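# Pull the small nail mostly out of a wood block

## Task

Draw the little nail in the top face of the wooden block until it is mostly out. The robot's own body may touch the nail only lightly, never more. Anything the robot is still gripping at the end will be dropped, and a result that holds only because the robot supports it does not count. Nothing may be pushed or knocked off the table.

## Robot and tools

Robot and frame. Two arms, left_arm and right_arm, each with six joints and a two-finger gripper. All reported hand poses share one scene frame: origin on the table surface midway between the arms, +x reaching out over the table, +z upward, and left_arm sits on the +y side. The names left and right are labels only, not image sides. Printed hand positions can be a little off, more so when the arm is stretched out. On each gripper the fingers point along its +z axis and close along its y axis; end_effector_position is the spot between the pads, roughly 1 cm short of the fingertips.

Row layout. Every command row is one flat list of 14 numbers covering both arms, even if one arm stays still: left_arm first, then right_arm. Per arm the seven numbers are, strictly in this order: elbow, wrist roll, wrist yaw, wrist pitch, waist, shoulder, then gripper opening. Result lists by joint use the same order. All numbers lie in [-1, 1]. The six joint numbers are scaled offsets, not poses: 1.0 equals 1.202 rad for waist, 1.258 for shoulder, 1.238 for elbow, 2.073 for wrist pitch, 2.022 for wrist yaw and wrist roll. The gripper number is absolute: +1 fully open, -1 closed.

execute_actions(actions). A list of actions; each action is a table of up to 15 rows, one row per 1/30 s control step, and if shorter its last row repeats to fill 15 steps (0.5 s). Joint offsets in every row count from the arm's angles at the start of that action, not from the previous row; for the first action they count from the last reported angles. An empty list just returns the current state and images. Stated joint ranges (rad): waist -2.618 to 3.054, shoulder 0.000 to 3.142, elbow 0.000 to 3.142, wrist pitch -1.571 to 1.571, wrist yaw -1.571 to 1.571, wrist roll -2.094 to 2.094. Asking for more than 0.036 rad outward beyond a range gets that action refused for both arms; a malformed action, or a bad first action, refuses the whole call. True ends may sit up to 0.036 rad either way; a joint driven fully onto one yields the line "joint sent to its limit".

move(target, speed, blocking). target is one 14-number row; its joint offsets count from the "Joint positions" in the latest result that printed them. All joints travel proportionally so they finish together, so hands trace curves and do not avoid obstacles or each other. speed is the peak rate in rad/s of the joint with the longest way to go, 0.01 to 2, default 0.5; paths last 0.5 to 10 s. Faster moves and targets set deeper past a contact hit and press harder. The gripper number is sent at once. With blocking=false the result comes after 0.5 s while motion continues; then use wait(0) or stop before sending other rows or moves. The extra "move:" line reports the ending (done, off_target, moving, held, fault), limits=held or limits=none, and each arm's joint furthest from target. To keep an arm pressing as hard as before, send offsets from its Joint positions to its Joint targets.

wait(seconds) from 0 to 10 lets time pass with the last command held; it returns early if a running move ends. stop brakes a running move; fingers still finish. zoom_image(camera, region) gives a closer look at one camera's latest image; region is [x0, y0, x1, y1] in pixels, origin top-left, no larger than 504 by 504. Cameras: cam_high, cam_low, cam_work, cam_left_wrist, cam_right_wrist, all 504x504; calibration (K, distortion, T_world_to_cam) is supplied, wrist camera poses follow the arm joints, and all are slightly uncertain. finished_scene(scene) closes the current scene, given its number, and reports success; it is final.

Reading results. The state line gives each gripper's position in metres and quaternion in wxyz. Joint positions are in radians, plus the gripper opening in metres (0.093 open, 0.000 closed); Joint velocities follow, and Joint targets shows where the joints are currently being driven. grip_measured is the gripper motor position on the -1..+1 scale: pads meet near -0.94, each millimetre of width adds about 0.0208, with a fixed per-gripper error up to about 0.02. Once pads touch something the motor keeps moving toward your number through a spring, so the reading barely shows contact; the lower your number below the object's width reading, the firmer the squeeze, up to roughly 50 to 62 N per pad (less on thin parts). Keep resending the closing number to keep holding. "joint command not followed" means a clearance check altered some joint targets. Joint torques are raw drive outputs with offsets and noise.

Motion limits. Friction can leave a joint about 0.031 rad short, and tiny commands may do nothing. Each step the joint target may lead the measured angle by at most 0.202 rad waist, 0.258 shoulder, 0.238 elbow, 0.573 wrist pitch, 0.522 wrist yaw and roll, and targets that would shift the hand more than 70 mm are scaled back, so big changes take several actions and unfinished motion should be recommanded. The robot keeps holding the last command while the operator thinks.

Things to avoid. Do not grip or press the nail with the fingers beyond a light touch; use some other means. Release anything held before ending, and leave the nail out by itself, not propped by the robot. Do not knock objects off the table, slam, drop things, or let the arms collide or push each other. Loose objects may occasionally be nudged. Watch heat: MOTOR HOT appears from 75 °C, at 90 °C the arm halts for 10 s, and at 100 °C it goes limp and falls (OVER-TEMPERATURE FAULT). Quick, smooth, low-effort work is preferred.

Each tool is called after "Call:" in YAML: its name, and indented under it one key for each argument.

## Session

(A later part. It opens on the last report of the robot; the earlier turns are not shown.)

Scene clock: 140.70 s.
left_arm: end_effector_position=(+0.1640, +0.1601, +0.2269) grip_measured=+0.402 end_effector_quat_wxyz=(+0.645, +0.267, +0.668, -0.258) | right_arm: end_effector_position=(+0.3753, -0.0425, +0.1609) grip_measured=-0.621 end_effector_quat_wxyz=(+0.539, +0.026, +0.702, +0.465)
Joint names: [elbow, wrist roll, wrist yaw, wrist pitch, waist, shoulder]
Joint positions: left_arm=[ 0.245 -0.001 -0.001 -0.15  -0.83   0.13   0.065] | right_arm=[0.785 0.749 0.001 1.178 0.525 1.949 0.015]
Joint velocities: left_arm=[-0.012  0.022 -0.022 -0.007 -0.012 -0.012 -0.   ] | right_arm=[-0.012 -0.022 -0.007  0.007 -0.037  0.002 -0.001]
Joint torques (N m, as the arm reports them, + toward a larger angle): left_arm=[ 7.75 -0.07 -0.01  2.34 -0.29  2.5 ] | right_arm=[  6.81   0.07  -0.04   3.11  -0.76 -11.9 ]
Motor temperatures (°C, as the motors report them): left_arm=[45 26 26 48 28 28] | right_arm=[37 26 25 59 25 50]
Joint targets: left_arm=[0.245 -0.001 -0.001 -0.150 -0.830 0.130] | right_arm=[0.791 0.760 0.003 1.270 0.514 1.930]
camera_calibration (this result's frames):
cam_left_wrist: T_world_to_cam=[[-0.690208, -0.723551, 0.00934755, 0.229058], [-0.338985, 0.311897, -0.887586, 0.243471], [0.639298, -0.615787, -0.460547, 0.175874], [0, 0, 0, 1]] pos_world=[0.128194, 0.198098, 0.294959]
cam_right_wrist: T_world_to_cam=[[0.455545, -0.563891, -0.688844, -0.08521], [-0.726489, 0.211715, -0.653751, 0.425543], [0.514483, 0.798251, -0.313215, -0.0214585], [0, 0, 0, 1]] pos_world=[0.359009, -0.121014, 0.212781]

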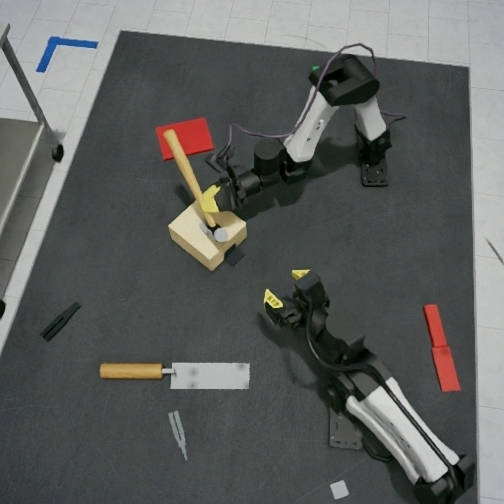

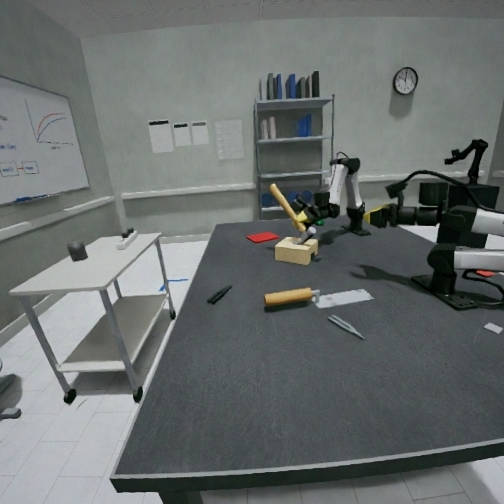

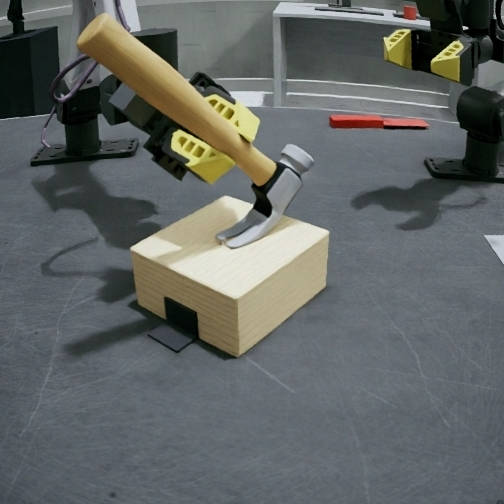

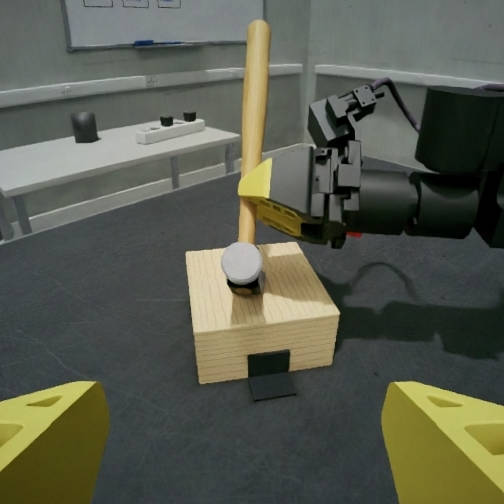

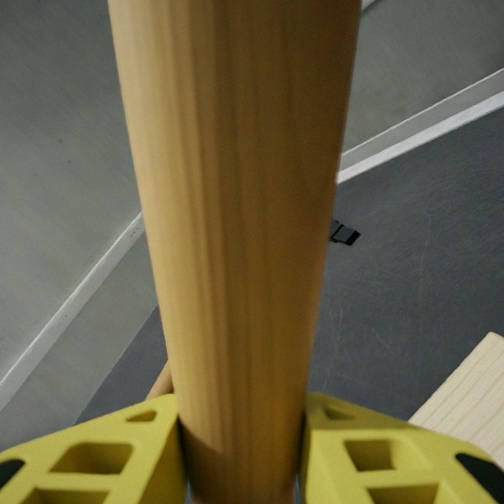

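Call:
execute_actions:
  actions:
    - [[0,0,0,0,0,0,0.4,0.005,0.005,0,0.045,-0.01,-0.015,-1],[0,0,0,0,0,0,0.4,0.005,0.005,0,0.045,-0.012,-0.015,-1],[0,0,0,0,0,0,0.4,0.005,0.005,0,0.045,-0.014,-0.015,-1],[0,0,0,0,0,0,0.4,0.005,0.005,0,0.045,-0.016,-0.015,-1],[0,0,0,0,0,0,0.4,0.005,0.005,0,0.045,-0.018,-0.015,-1],[0,0,0,0,0,0,0.4,0.005,0.005,0,0.045,-0.02,-0.015,-1],[0,0,0,0,0,0,0.4,0.005,0.005,0,0.045,-0.022,-0.015,-1],[0,0,0,0,0,0,0.4,0.005,0.005,0,0.045,-0.024,-0.015,-1],[0,0,0,0,0,0,0.4,0.005,0.005,0,0.045,-0.026,-0.015,-1],[0,0,0,0,0,0,0.4,0.005,0.005,0,0.045,-0.028,-0.015,-1],[0,0,0,0,0,0,0.4,0.005,0.005,0,0.045,-0.03,-0.015,-1]]
    - [[0,0,0,0,0,0,0.4,0.005,0,0,0.04,-0.006,-0.015,-1],[0,0,0,0,0,0,0.4,0.005,-0.005,0,0.04,-0.006,-0.015,-1],[0,0,0,0,0,0,0.4,0.005,-0.01,0,0.04,-0.006,-0.015,-1],[0,0,0,0,0,0,0.4,0.005,-0.015,0,0.04,-0.006,-0.015,-1],[0,0,0,0,0,0,0.4,0.005,-0.02,0,0.04,-0.006,-0.015,-1],[0,0,0,0,0,0,0.4,0.005,-0.025,0,0.04,-0.006,-0.015,-1],[0,0,0,0,0,0,0.4,0.005,-0.03,0,0.04,-0.006,-0.015,-1],[0,0,0,0,0,0,0.4,0.005,-0.035,0,0.04,-0.006,-0.015,-1],[0,0,0,0,0,0,0.4,0.005,-0.04,0,0.04,-0.006,-0.015,-1],[0,0,0,0,0,0,0.4,0.005,-0.045,0,0.04,-0.006,-0.015,-1],[0,0,0,0,0,0,0.4,0.005,-0.05,0,0.04,-0.006,-0.015,-1]]

Call:
wait:
  seconds: 0.3

Call:
zoom_image:
  camera: "cam_work"
  region: [190, 200, 280, 265]

Scene clock: 159.57 s.
left_arm: end_effector_position=(+0.1640, +0.1601, +0.2269) grip_measured=+0.402 end_effector_quat_wxyz=(+0.645, +0.267, +0.668, -0.258) | right_arm: end_effector_position=(+0.3830, -0.0523, +0.1609) grip_measured=-0.621 end_effector_quat_wxyz=(+0.563, +0.004, +0.702, +0.435)
Joint names: [elbow, wrist roll, wrist yaw, wrist pitch, waist, shoulder]
Joint positions: left_arm=[ 0.245 -0.001 -0.001 -0.15  -0.83   0.13   0.065] | right_arm=[ 0.785  0.664 -0.001  1.178  0.499  1.949  0.015]
Joint velocities: left_arm=[ 0.012 -0.022 -0.037 -0.022  0.012  0.012 -0.   ] | right_arm=[ 0.002 -0.081 -0.066 -0.022 -0.002  0.002 -0.   ]
Joint torques (N m, as the arm reports them, + toward a larger angle): left_arm=[ 7.76 -0.04  0.    2.35 -0.27  2.53] | right_arm=[  6.79  -0.05   0.05   3.    -0.6  -12.04]
Motor temperatures (°C, as the motors report them): left_arm=[45 26 26 48 28 28] | right_arm=[37 26 25 61 25 52]
Joint targets: left_arm=[0.245 -0.001 -0.001 -0.150 -0.830 0.130] | right_arm=[0.791 0.649 0.000 1.261 0.492 1.930]
camera_calibration (this result's frames):
cam_left_wrist: T_world_to_cam=[[-0.690208, -0.723551, 0.00934755, 0.229058], [-0.338985, 0.311897, -0.887586, 0.243471], [0.639298, -0.615787, -0.460547, 0.175874], [0, 0, 0, 1]] pos_world=[0.128194, 0.198098, 0.294959]
cam_right_wrist: T_world_to_cam=[[0.47625, -0.61938, -0.624142, -0.115468], [-0.685903, 0.182463, -0.704447, 0.424264], [0.550203, 0.763594, -0.337937, -0.0290879], [0, 0, 0, 1]] pos_world=[0.362, -0.12672, 0.216973]

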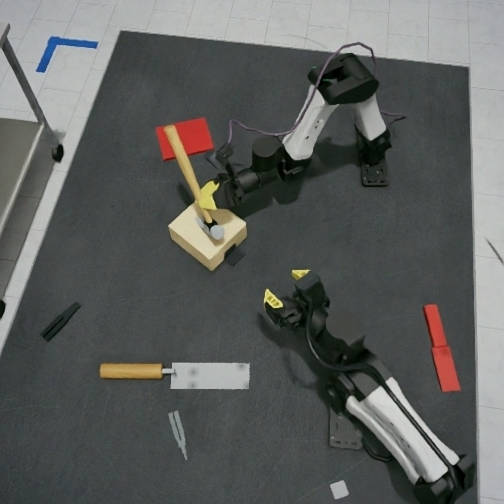

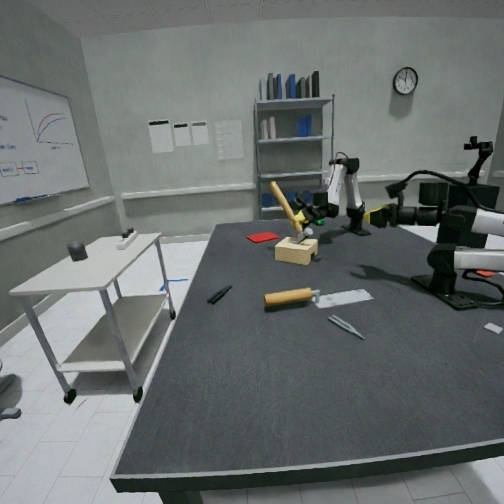

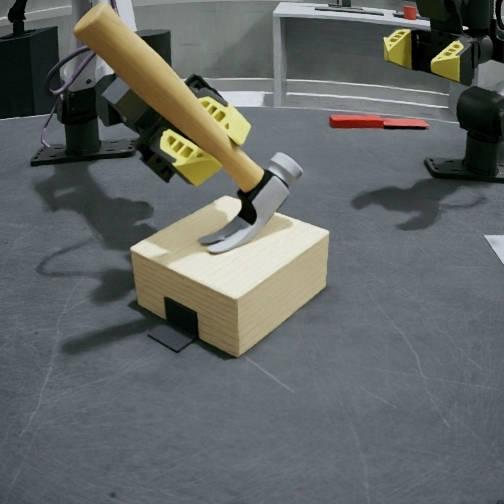

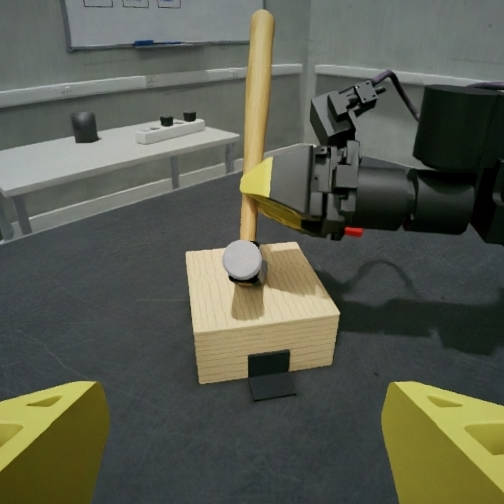

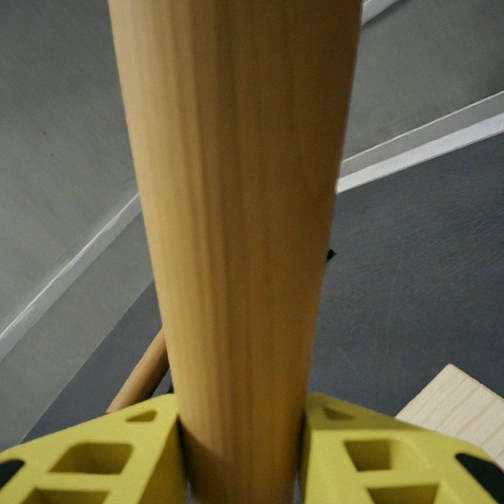

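Scene clock: 159.87 s.
left_arm: end_effector_position=(+0.1640, +0.1601, +0.2269) grip_measured=+0.402 end_effector_quat_wxyz=(+0.645, +0.267, +0.668, -0.258) | right_arm: end_effector_position=(+0.3827, -0.0519, +0.1609) grip_measured=-0.621 end_effector_quat_wxyz=(+0.565, -0.001, +0.702, +0.433)
Joint names: [elbow, wrist roll, wrist yaw, wrist pitch, waist, shoulder]
Joint positions: left_arm=[ 0.245 -0.001 -0.001 -0.15  -0.83   0.13   0.065] | right_arm=[ 0.785  0.652 -0.004  1.178  0.499  1.949  0.015]
Joint velocities: left_arm=[ 0.012 -0.081 -0.022  0.022  0.002 -0.002 -0.   ] | right_arm=[ 0.002 -0.022  0.051 -0.022 -0.007 -0.017  0.001]
Joint torques (N m, as the arm reports them, + toward a larger angle): left_arm=[ 7.77 -0.06  0.    2.33 -0.24  2.48] | right_arm=[  6.96  -0.05  -0.02   3.01  -0.64 -11.97]
Motor temperatures (°C, as the motors report them): left_arm=[45 26 26 48 28 28] | right_arm=[37 26 25 61 25 52]
Joint targets: left_arm=[0.245 -0.001 -0.001 -0.150 -0.830 0.130] | right_arm=[0.791 0.648 0.000 1.261 0.492 1.930]
wait: 0.30 s; no rest
camera_calibration (this result's frames):
cam_left_wrist: T_world_to_cam=[[-0.690208, -0.723551, 0.00934755, 0.229058], [-0.338985, 0.311897, -0.887586, 0.243471], [0.639298, -0.615787, -0.460547, 0.175874], [0, 0, 0, 1]] pos_world=[0.128194, 0.198098, 0.294959]
cam_right_wrist: T_world_to_cam=[[0.482135, -0.623826, -0.615132, -0.11905], [-0.681414, 0.174294, -0.710842, 0.422898], [0.550655, 0.761881, -0.34105, -0.0289712], [0, 0, 0, 1]] pos_world=[0.36152, -0.125902, 0.217502]

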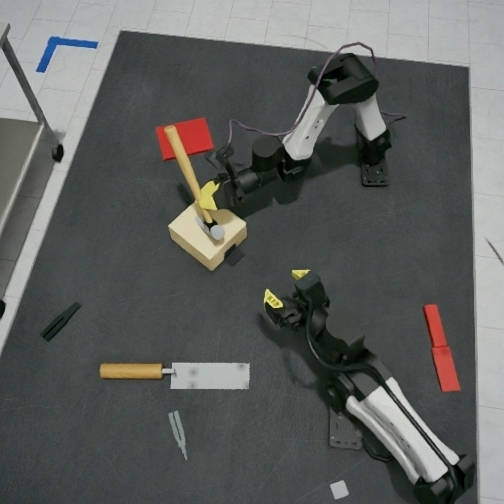

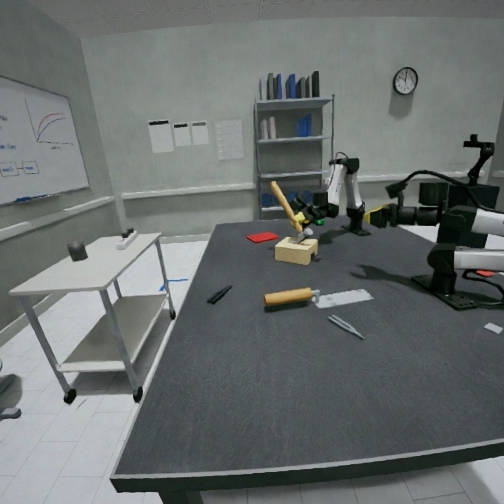

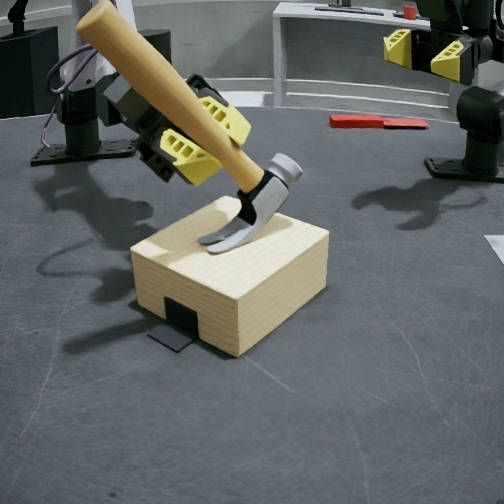

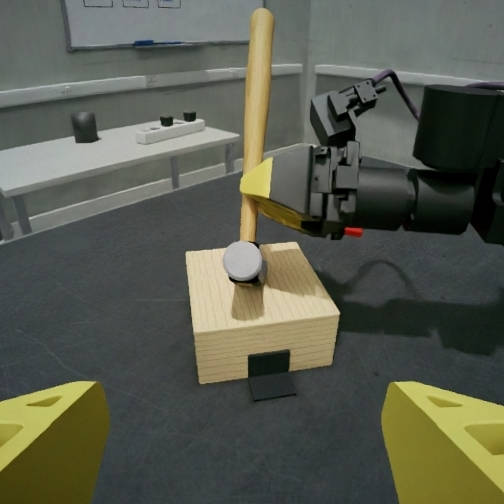

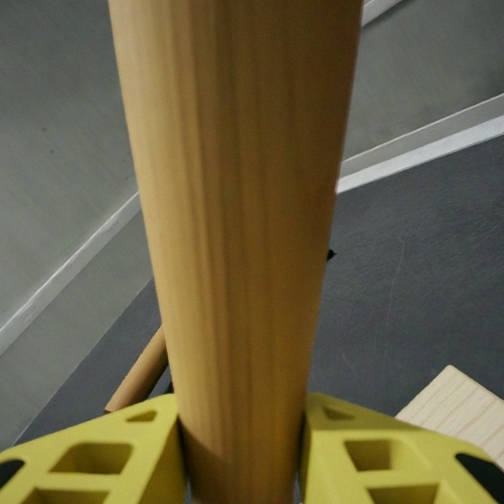

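Region (190, 200, 280, 265) of cam_work's 504x504 image, scaled by 5.600, with more detail than that image has.

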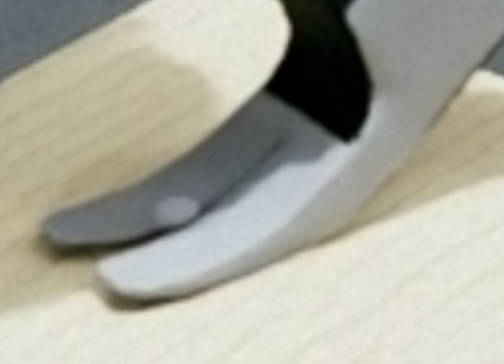

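Call:
move:
  target: [0.85,0,0,0,-0.01,1,0.4, 0.005,-0.13,0,0.01,0.036,-0.012,-1]
  speed: 0.7

Call:
zoom_image:
  camera: "cam_work"
  region: [190, 200, 280, 265]

Scene clock: 172.27 s.
left_arm: end_effector_position=(+0.3194, +0.0091, +0.3440) grip_measured=+0.402 end_effector_quat_wxyz=(+0.566, +0.296, +0.735, -0.228) | right_arm: end_effector_position=(+0.3735, -0.0402, +0.1597) grip_measured=-0.621 end_effector_quat_wxyz=(+0.596, -0.078, +0.700, +0.386)
Joint names: [elbow, wrist roll, wrist yaw, wrist pitch, waist, shoulder]
Joint positions: left_arm=[ 1.269 -0.001 -0.001 -0.15  -0.835  1.377  0.065] | right_arm=[ 0.785  0.464 -0.009  1.173  0.527  1.949  0.015]
Joint velocities: left_arm=[-0.007  0.066 -0.007 -0.007  0.012  0.007  0.   ] | right_arm=[-0.002 -0.051 -0.037 -0.022  0.002 -0.007 -0.001]
Joint torques (N m, as the arm reports them, + toward a larger angle): left_arm=[10.34 -0.05 -0.01  2.34 -0.91 -4.05] | right_arm=[  6.92  -0.87   0.02   2.46   1.1  -11.57]
Motor temperatures (°C, as the motors report them): left_arm=[46 26 26 49 28 28] | right_arm=[37 26 25 61 25 53]
Joint targets: left_arm=[1.297 -0.001 -0.001 -0.149 -0.842 1.388] | right_arm=[0.791 0.390 -0.004 1.198 0.543 1.934]
move: off_target (left_arm, right_arm); limits=none; left_arm: farthest joint: the elbow, 0.028 radians from its target (1.053 radians at the start); right_arm: farthest joint: the wrist roll, 0.075 radians from its target (0.261 radians at the start)
camera_calibration (this result's frames):
cam_left_wrist: T_world_to_cam=[[-0.691758, -0.722073, 0.00902015, 0.226559], [-0.470745, 0.441438, -0.763893, 0.445567], [0.547605, -0.532675, -0.64528, 0.129555], [0, 0, 0, 1]] pos_world=[0.295527, 0.0359122, 0.421921]
cam_right_wrist: T_world_to_cam=[[0.562899, -0.689, -0.456534, -0.166169], [-0.598852, 0.0407166, -0.799824, 0.391736], [0.569667, 0.723617, -0.38969, -0.0341115], [0, 0, 0, 1]] pos_world=[0.34756, -0.105757, 0.224165]

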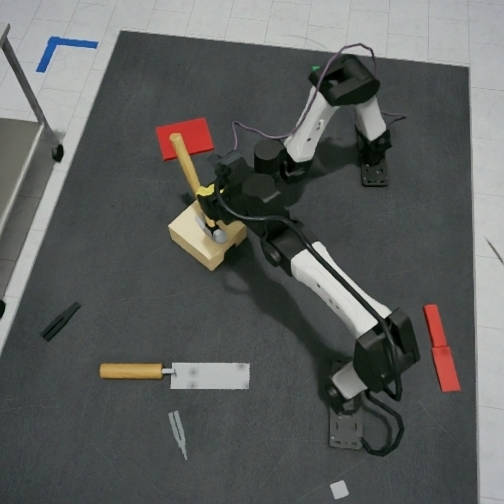

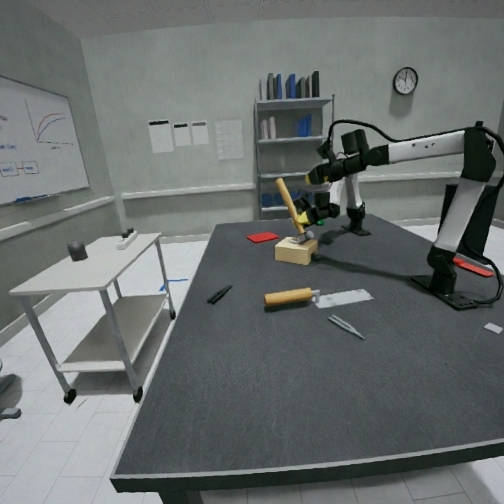

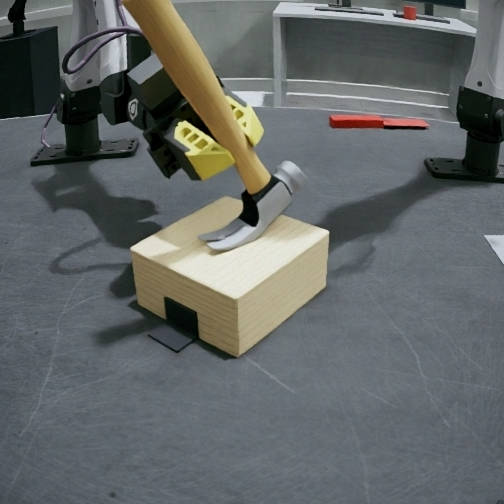

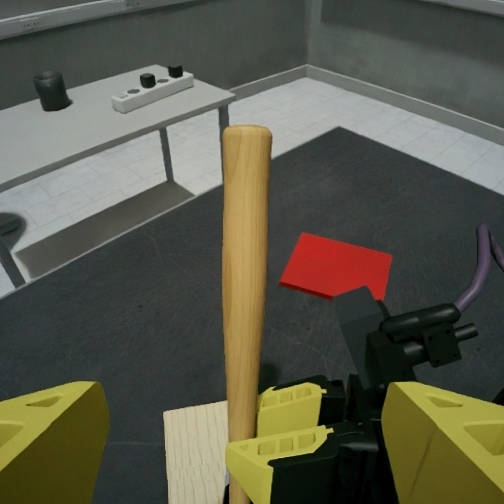

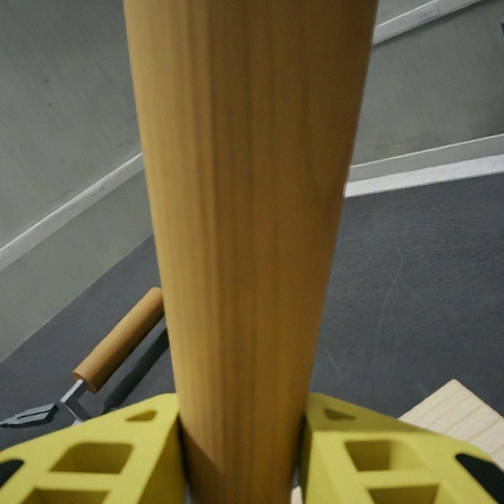

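Region (190, 200, 280, 265) of cam_work's 504x504 image, scaled by 5.600, with more detail than that image has.

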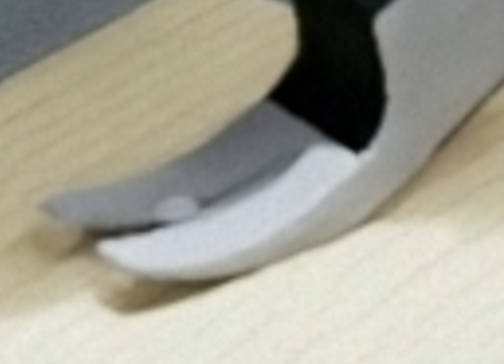

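Call:
execute_actions:
  actions: []

Scene clock: 194.57 s.
left_arm: end_effector_position=(+0.3194, +0.0091, +0.3440) grip_measured=+0.402 end_effector_quat_wxyz=(+0.566, +0.296, +0.735, -0.228) | right_arm: end_effector_position=(+0.3735, -0.0402, +0.1597) grip_measured=-0.621 end_effector_quat_wxyz=(+0.596, -0.078, +0.700, +0.386)
Joint names: [elbow, wrist roll, wrist yaw, wrist pitch, waist, shoulder]
Joint positions: left_arm=[ 1.269 -0.001 -0.001 -0.15  -0.835  1.377  0.065] | right_arm=[ 0.785  0.464 -0.009  1.173  0.527  1.949  0.015]
Joint velocities: left_arm=[-0.012  0.007 -0.066 -0.11  -0.017 -0.002 -0.   ] | right_arm=[ 0.007 -0.007 -0.022 -0.007 -0.007  0.002 -0.   ]
Joint torques (N m, as the arm reports them, + toward a larger angle): left_arm=[10.29 -0.06 -0.01  2.32 -0.88 -4.02] | right_arm=[  6.85  -0.91   0.04   2.48   1.27 -11.72]
Motor temperatures (°C, as the motors report them): left_arm=[50 26 26 49 28 29] | right_arm=[37 26 25 59 25 54]
Joint targets: left_arm=[1.297 -0.001 -0.001 -0.149 -0.842 1.388] | right_arm=[0.791 0.390 -0.004 1.198 0.543 1.934]
camera_calibration (this result's frames):
cam_left_wrist: T_world_to_cam=[[-0.691758, -0.722073, 0.00902015, 0.226559], [-0.470745, 0.441438, -0.763893, 0.445567], [0.547605, -0.532675, -0.64528, 0.129555], [0, 0, 0, 1]] pos_world=[0.295527, 0.0359122, 0.421921]
cam_right_wrist: T_world_to_cam=[[0.562899, -0.689, -0.456534, -0.166169], [-0.598852, 0.0407166, -0.799824, 0.391736], [0.569667, 0.723617, -0.38969, -0.0341115], [0, 0, 0, 1]] pos_world=[0.34756, -0.105757, 0.224165]

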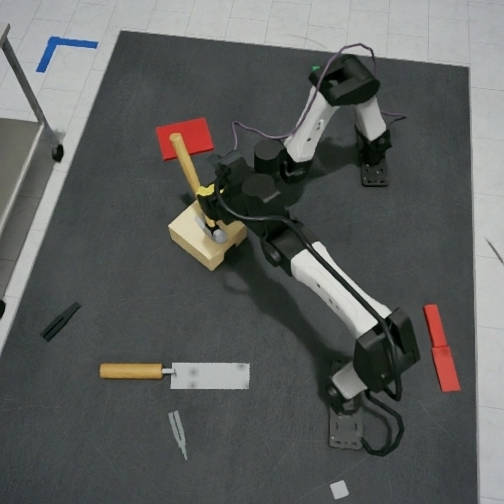

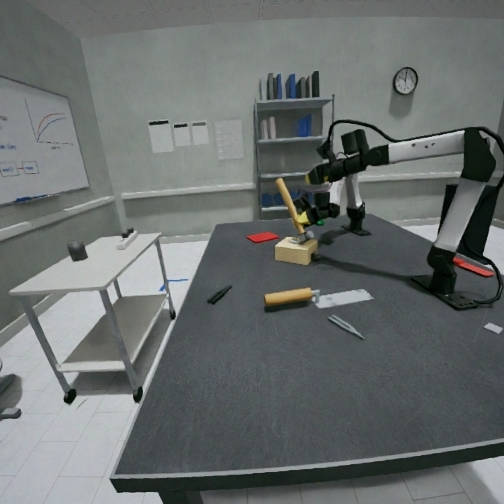

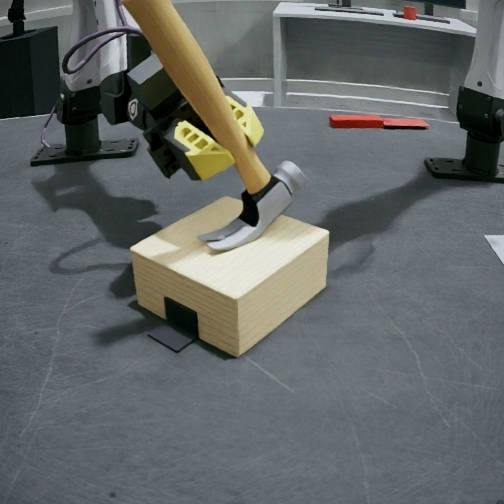

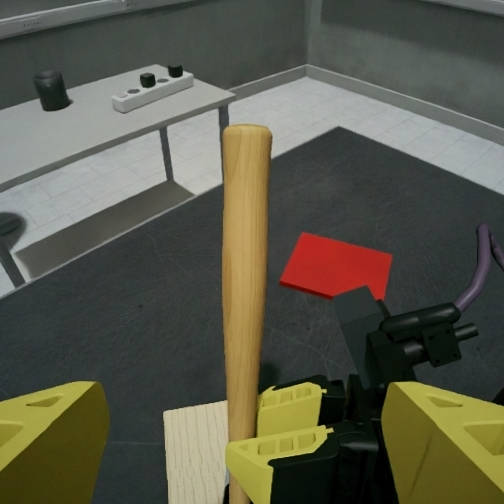

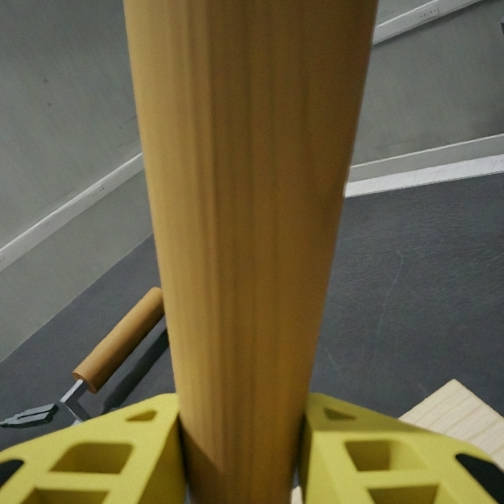

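Call:
move:
  target: [0.585,0,0,-0.095,0,0.528,0.3, 0.005,-0.036,0,0.012,0.013,-0.012,-1]
  speed: 0.4

Scene clock: 209.23 s.
left_arm: end_effector_position=(+0.4310, -0.0983, +0.3006) grip_measured=+0.302 end_effector_quat_wxyz=(+0.513, +0.311, +0.773, -0.207) | right_arm: end_effector_position=(+0.3736, -0.0403, +0.1596) grip_measured=-0.621 end_effector_quat_wxyz=(+0.596, -0.078, +0.700, +0.386)
Joint names: [elbow, wrist roll, wrist yaw, wrist pitch, waist, shoulder]
Joint positions: left_arm=[ 1.966 -0.001 -0.001 -0.335 -0.835  2.029  0.06 ] | right_arm=[ 0.785  0.464 -0.008  1.173  0.527  1.949  0.015]
Joint velocities: left_arm=[-0.007 -0.051  0.007 -0.022 -0.012 -0.007 -0.   ] | right_arm=[-0.007  0.007 -0.007  0.051 -0.007 -0.002  0.001]
Joint torques (N m, as the arm reports them, + toward a larger angle): left_arm=[10.13 -0.06 -0.01  2.15 -0.27 -9.06] | right_arm=[  6.73  -0.83  -0.01   2.45   1.14 -11.79]
Motor temperatures (°C, as the motors report them): left_arm=[51 26 26 49 28 30] | right_arm=[37 26 25 59 25 55]
Joint targets: left_arm=[1.993 -0.001 -0.001 -0.347 -0.835 2.042] | right_arm=[0.791 0.391 -0.009 1.198 0.543 1.934]
move: off_target (left_arm, right_arm); limits=none; left_arm: farthest joint: the elbow, 0.027 radians from its target (0.724 radians at the start); right_arm: farthest joint: the wrist roll, 0.073 radians from its target (0.073 radians at the start)
camera_calibration (this result's frames):
cam_left_wrist: T_world_to_cam=[[-0.690864, -0.722934, 0.00858148, 0.226227], [-0.543353, 0.511346, -0.665803, 0.52102], [0.476944, -0.464642, -0.746078, 0.0506846], [0, 0, 0, 1]] pos_world=[0.415215, -0.0793239, 0.38277]
cam_right_wrist: T_world_to_cam=[[0.562128, -0.689399, -0.456882, -0.165998], [-0.599255, 0.0412204, -0.799496, 0.391833], [0.570005, 0.723208, -0.389955, -0.0342231], [0, 0, 0, 1]] pos_world=[0.347627, -0.10584, 0.224083]

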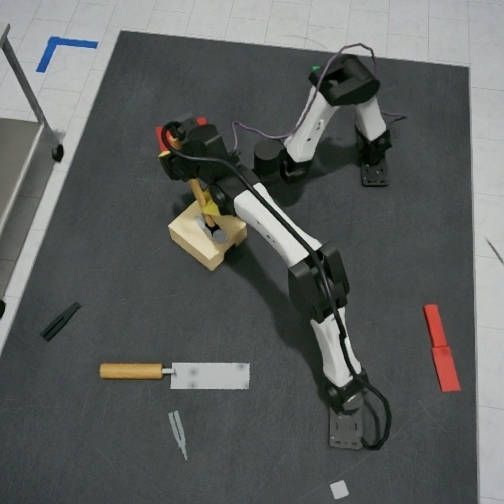

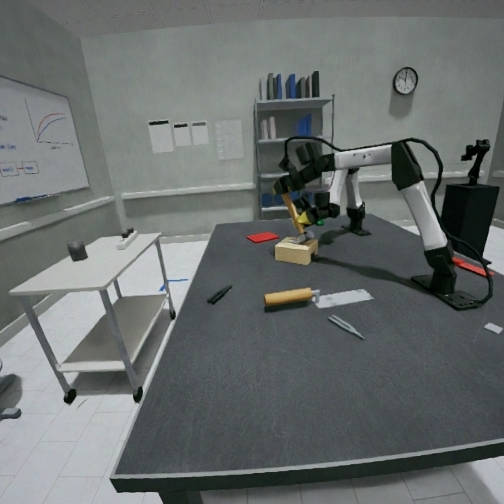

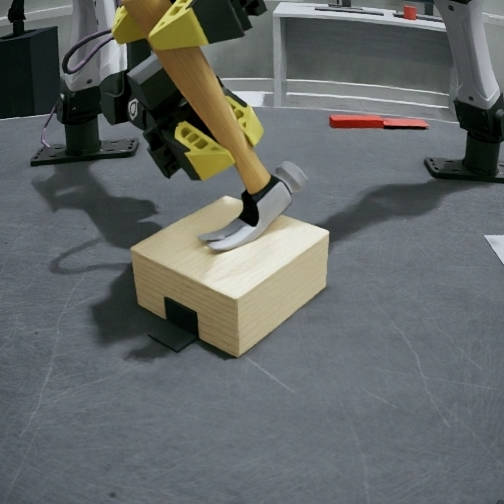

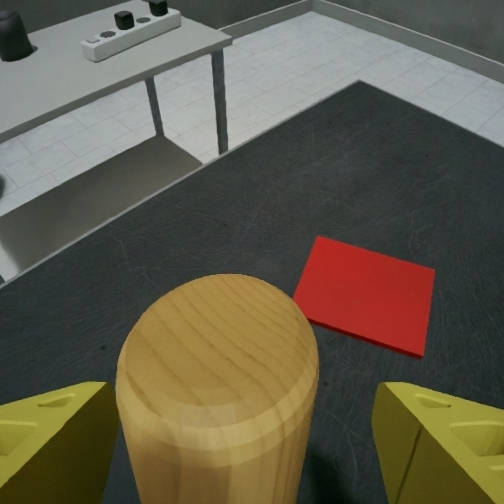

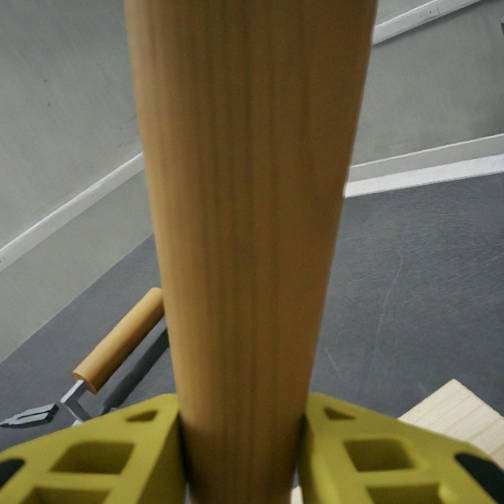

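Call:
execute_actions:
  actions:
    - [[0.022,0,0,-0.006,0.012,0.01,-0.2, 0.005,-0.036,0,0.012,0.013,-0.012,-1]]
    - [[0.022,0,0,-0.006,0.0,0.0,-0.6, 0.005,-0.036,0,0.012,0.013,-0.012,-1]]
    - [[0.022,0,0,0,0.0,0.0,-1, 0.005,-0.036,0,0.012,0.013,-0.012,-1]]
    - [[0.01,0,0,0,0.0,-0.035,-1, 0.005,-0.036,0,0.012,0.013,-0.012,-1]]

Scene clock: 219.97 s.
left_arm: end_effector_position=(+0.4330, -0.0950, +0.3021) grip_measured=-0.602 end_effector_quat_wxyz=(+0.515, +0.315, +0.771, -0.203) | right_arm: end_effector_position=(+0.3733, -0.0400, +0.1596) grip_measured=-0.621 end_effector_quat_wxyz=(+0.596, -0.079, +0.700, +0.386)
Joint names: [elbow, wrist roll, wrist yaw, wrist pitch, waist, shoulder]
Joint positions: left_arm=[ 1.966  0.014  0.003 -0.338 -0.827  2.026  0.016] | right_arm=[ 0.785  0.461 -0.008  1.173  0.528  1.949  0.015]
Joint velocities: left_arm=[ 0.012 -0.066  0.022 -0.051 -0.002  0.002 -0.001] | right_arm=[-0.007  0.007 -0.007 -0.037 -0.007  0.012  0.001]
Joint torques (N m, as the arm reports them, + toward a larger angle): left_arm=[  8.98  -0.06  -0.01   2.28  -0.3  -12.8 ] | right_arm=[  6.66  -0.84  -0.05   2.47   1.13 -11.74]
Motor temperatures (°C, as the motors report them): left_arm=[52 26 26 49 28 33] | right_arm=[37 27 25 59 25 55]
Joint targets: left_arm=[1.979 0.013 0.002 -0.335 -0.827 1.985] | right_arm=[0.791 0.391 -0.008 1.197 0.542 1.934]
camera_calibration (this result's frames):
cam_left_wrist: T_world_to_cam=[[-0.69225, -0.721651, -0.00330381, 0.234292], [-0.536537, 0.517729, -0.666397, 0.519155], [0.482616, -0.45954, -0.74559, 0.050247], [0, 0, 0, 1]] pos_world=[0.416484, -0.0766146, 0.384201]
cam_right_wrist: T_world_to_cam=[[0.56341, -0.689924, -0.454505, -0.166529], [-0.597931, 0.0391249, -0.800592, 0.39127], [0.57013, 0.722824, -0.390483, -0.0342801], [0, 0, 0, 1]] pos_world=[0.347321, -0.105422, 0.224174]

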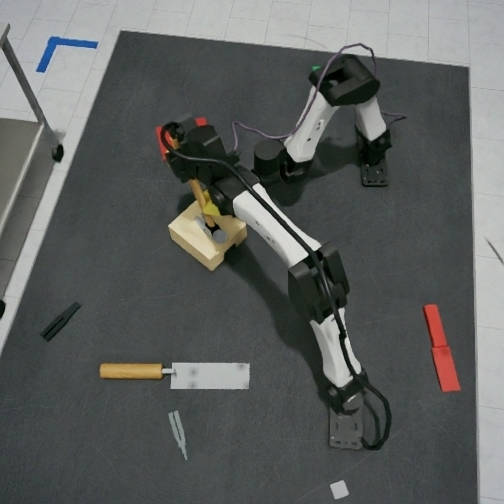

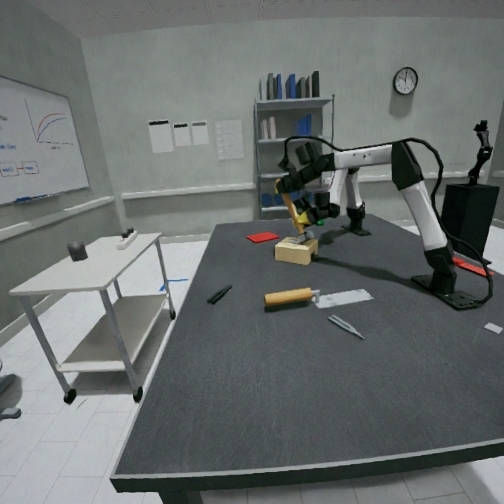

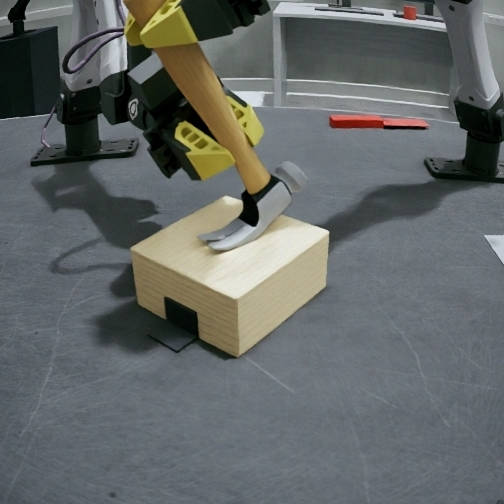

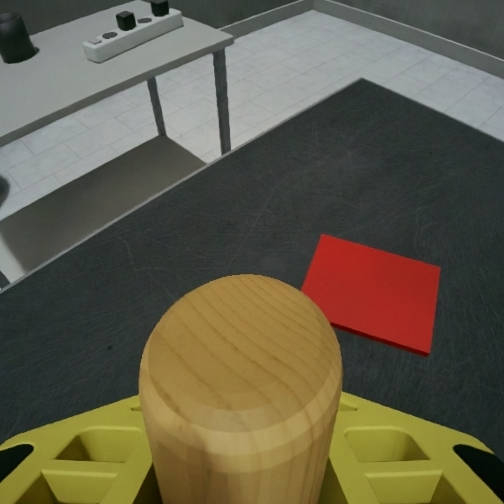

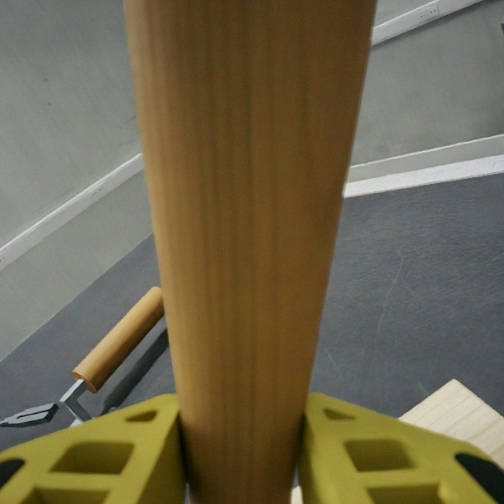

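Call:
execute_actions:
  actions:
    - [[0.005,0,0,-0.03,0.0,-0.033,-1, 0.005,0,0,0,0,0,-0.6]]
    - [[0.005,0,0,-0.03,0.0,-0.033,-1, 0,0,0,0,0,0,-0.3]]
    - [[0.005,0,0,-0.03,0.0,-0.033,-1, 0,0,0,0,0,0,0.3]]

Call:
move:
  target: [0.005,0,0,-0.03,0.0,-0.033,-1, -0.39,0,0,0,0,-0.4,0.3]
  speed: 0.4

Scene clock: 239.27 s.
left_arm: end_effector_position=(+0.4321, -0.0954, +0.3014) grip_measured=-0.602 end_effector_quat_wxyz=(+0.514, +0.317, +0.771, -0.202) | right_arm: end_effector_position=(+0.3733, -0.0400, +0.1594) grip_measured=+0.298 end_effector_quat_wxyz=(+0.593, -0.074, +0.701, +0.390)
Joint names: [elbow, wrist roll, wrist yaw, wrist pitch, waist, shoulder]
Joint positions: left_arm=[ 1.966  0.017  0.004 -0.341 -0.828  2.026  0.016] | right_arm=[ 0.785  0.478 -0.008  1.172  0.528  1.949  0.06 ]
Joint velocities: left_arm=[-0.002  0.007  0.022  0.051  0.002 -0.002  0.   ] | right_arm=[-0.007 -0.022  0.022 -0.037  0.022  0.012  0.001]
Joint torques (N m, as the arm reports them, + toward a larger angle): left_arm=[  8.52  -0.07   0.01   1.66  -0.26 -12.86] | right_arm=[  6.3   -0.02  -0.04   2.2   -0.14 -10.57]
Motor temperatures (°C, as the motors report them): left_arm=[52 26 26 49 28 42] | right_arm=[37 27 25 59 25 56]
Joint targets: left_arm=[1.972 0.017 0.004 -0.403 -0.828 1.984] | right_arm=[0.785 0.478 -0.008 1.172 0.528 1.949]
camera_calibration (this result's frames):
cam_left_wrist: T_world_to_cam=[[-0.694944, -0.719043, -0.00550231, 0.235411], [-0.535044, 0.522194, -0.664109, 0.517583], [0.480396, -0.458575, -0.747616, 0.0515928], [0, 0, 0, 1]] pos_world=[0.415743, -0.0773488, 0.383598]
cam_right_wrist: T_world_to_cam=[[0.558422, -0.684214, -0.469058, -0.162202], [-0.606701, 0.0487719, -0.793433, 0.393642], [0.565755, 0.727648, -0.387878, -0.0329425], [0, 0, 0, 1]] pos_world=[0.348037, -0.106209, 0.223468]

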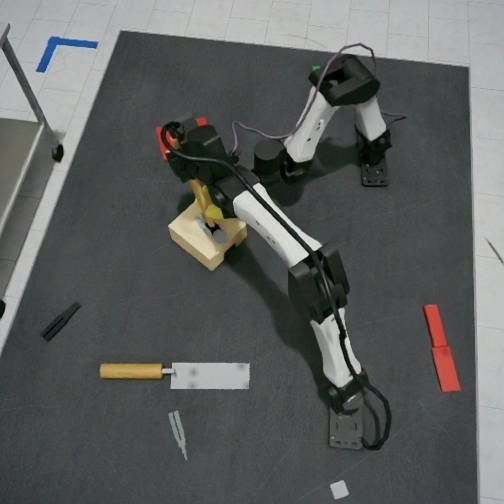

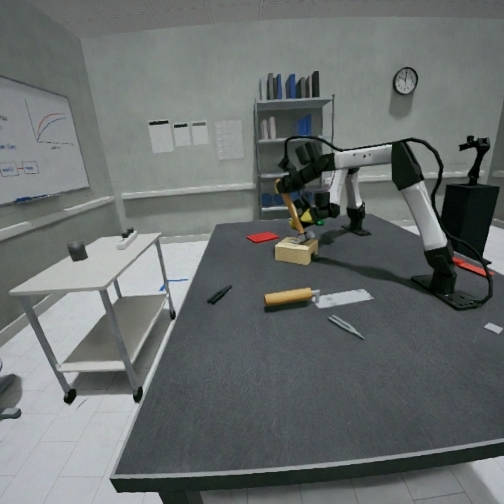

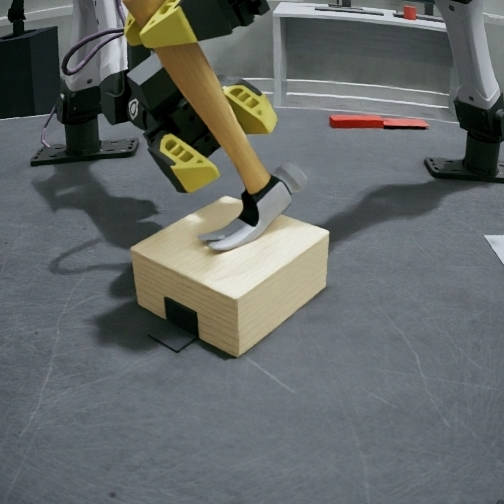

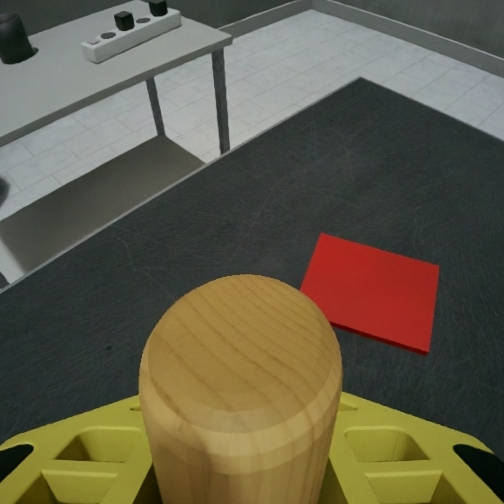

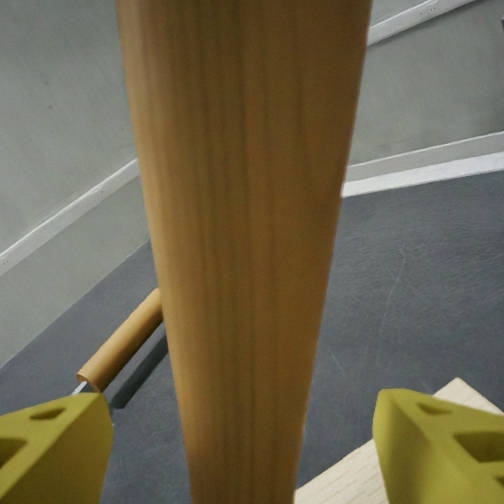

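Scene clock: 240.90 s.
left_arm: end_effector_position=(+0.4321, -0.0955, +0.3015) grip_measured=-0.602 end_effector_quat_wxyz=(+0.514, +0.317, +0.771, -0.202) | right_arm: end_effector_position=(+0.2787, -0.1164, +0.1856) grip_measured=+0.298 end_effector_quat_wxyz=(+0.600, -0.073, +0.692, +0.395)
Joint names: [elbow, wrist roll, wrist yaw, wrist pitch, waist, shoulder]
Joint positions: left_arm=[ 1.966  0.017  0.004 -0.341 -0.828  2.026  0.016] | right_arm=[ 0.321  0.478 -0.008  1.172  0.528  1.462  0.06 ]
Joint velocities: left_arm=[-0.002 -0.007  0.037  0.037 -0.007  0.002 -0.001] | right_arm=[-0.007 -0.007 -0.022 -0.022 -0.002 -0.002 -0.001]
Joint torques (N m, as the arm reports them, + toward a larger angle): left_arm=[  8.5   -0.05  -0.01   1.66  -0.28 -12.87] | right_arm=[ 4.7   0.02 -0.02  2.2  -0.06 -6.76]
Motor temperatures (°C, as the motors report them): left_arm=[52 26 26 49 28 43] | right_arm=[37 27 25 59 25 55]
Joint targets: left_arm=[1.972 0.017 0.004 -0.403 -0.828 1.984] | right_arm=[0.302 0.478 -0.008 1.172 0.528 1.446]
move: off_target (left_arm); limits=none; left_arm: farthest joint: the wrist pitch, 0.063 radians from its target (0.062 radians at the start); right_arm: farthest joint: the elbow, 0.019 radians from its target (0.482 radians at the start)
camera_calibration (this result's frames):
cam_left_wrist: T_world_to_cam=[[-0.694943, -0.719044, -0.00550536, 0.235412], [-0.534861, 0.52202, -0.664394, 0.517656], [0.480603, -0.458771, -0.747362, 0.0514481], [0, 0, 0, 1]] pos_world=[0.415746, -0.077352, 0.383674]
cam_right_wrist: T_world_to_cam=[[0.566777, -0.677475, -0.468818, -0.150907], [-0.592477, 0.060245, -0.803332, 0.359883], [0.572482, 0.733074, -0.367243, 0.0812518], [0, 0, 0, 1]] pos_world=[0.252238, -0.183481, 0.248197]

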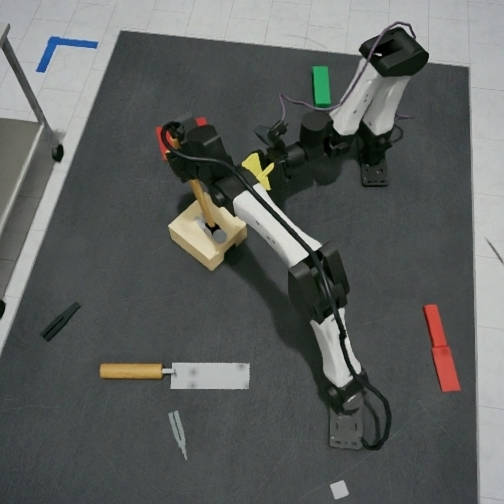

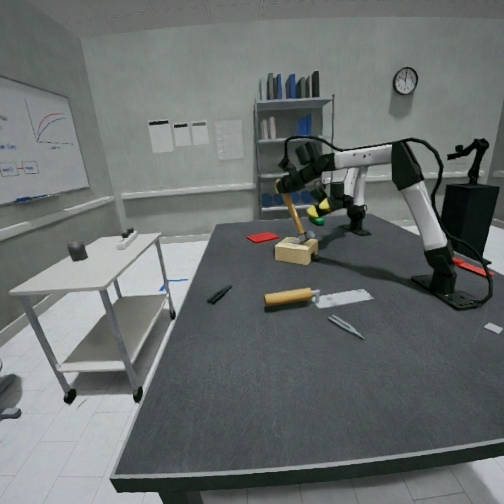

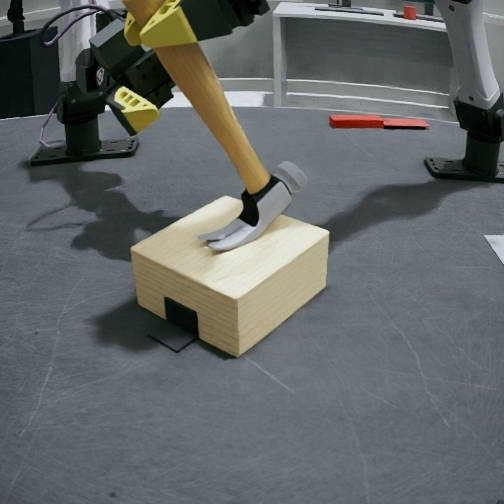

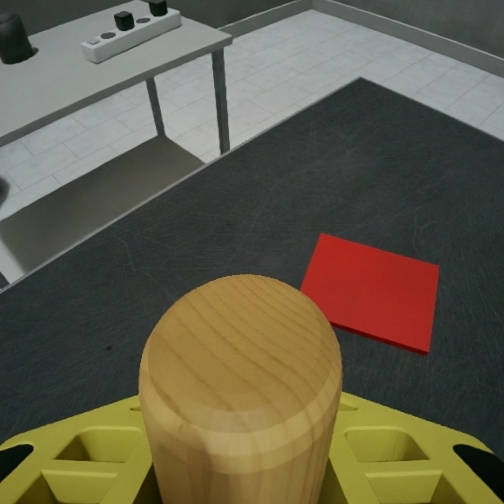

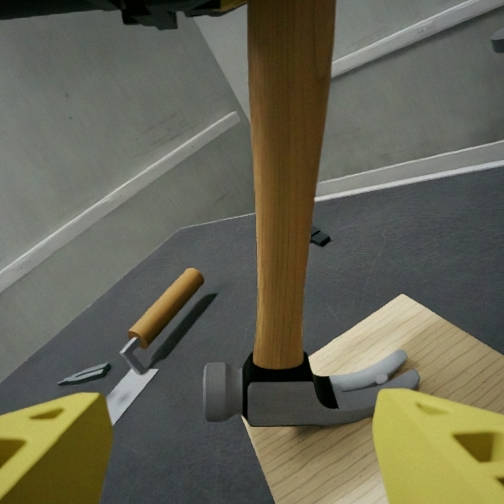

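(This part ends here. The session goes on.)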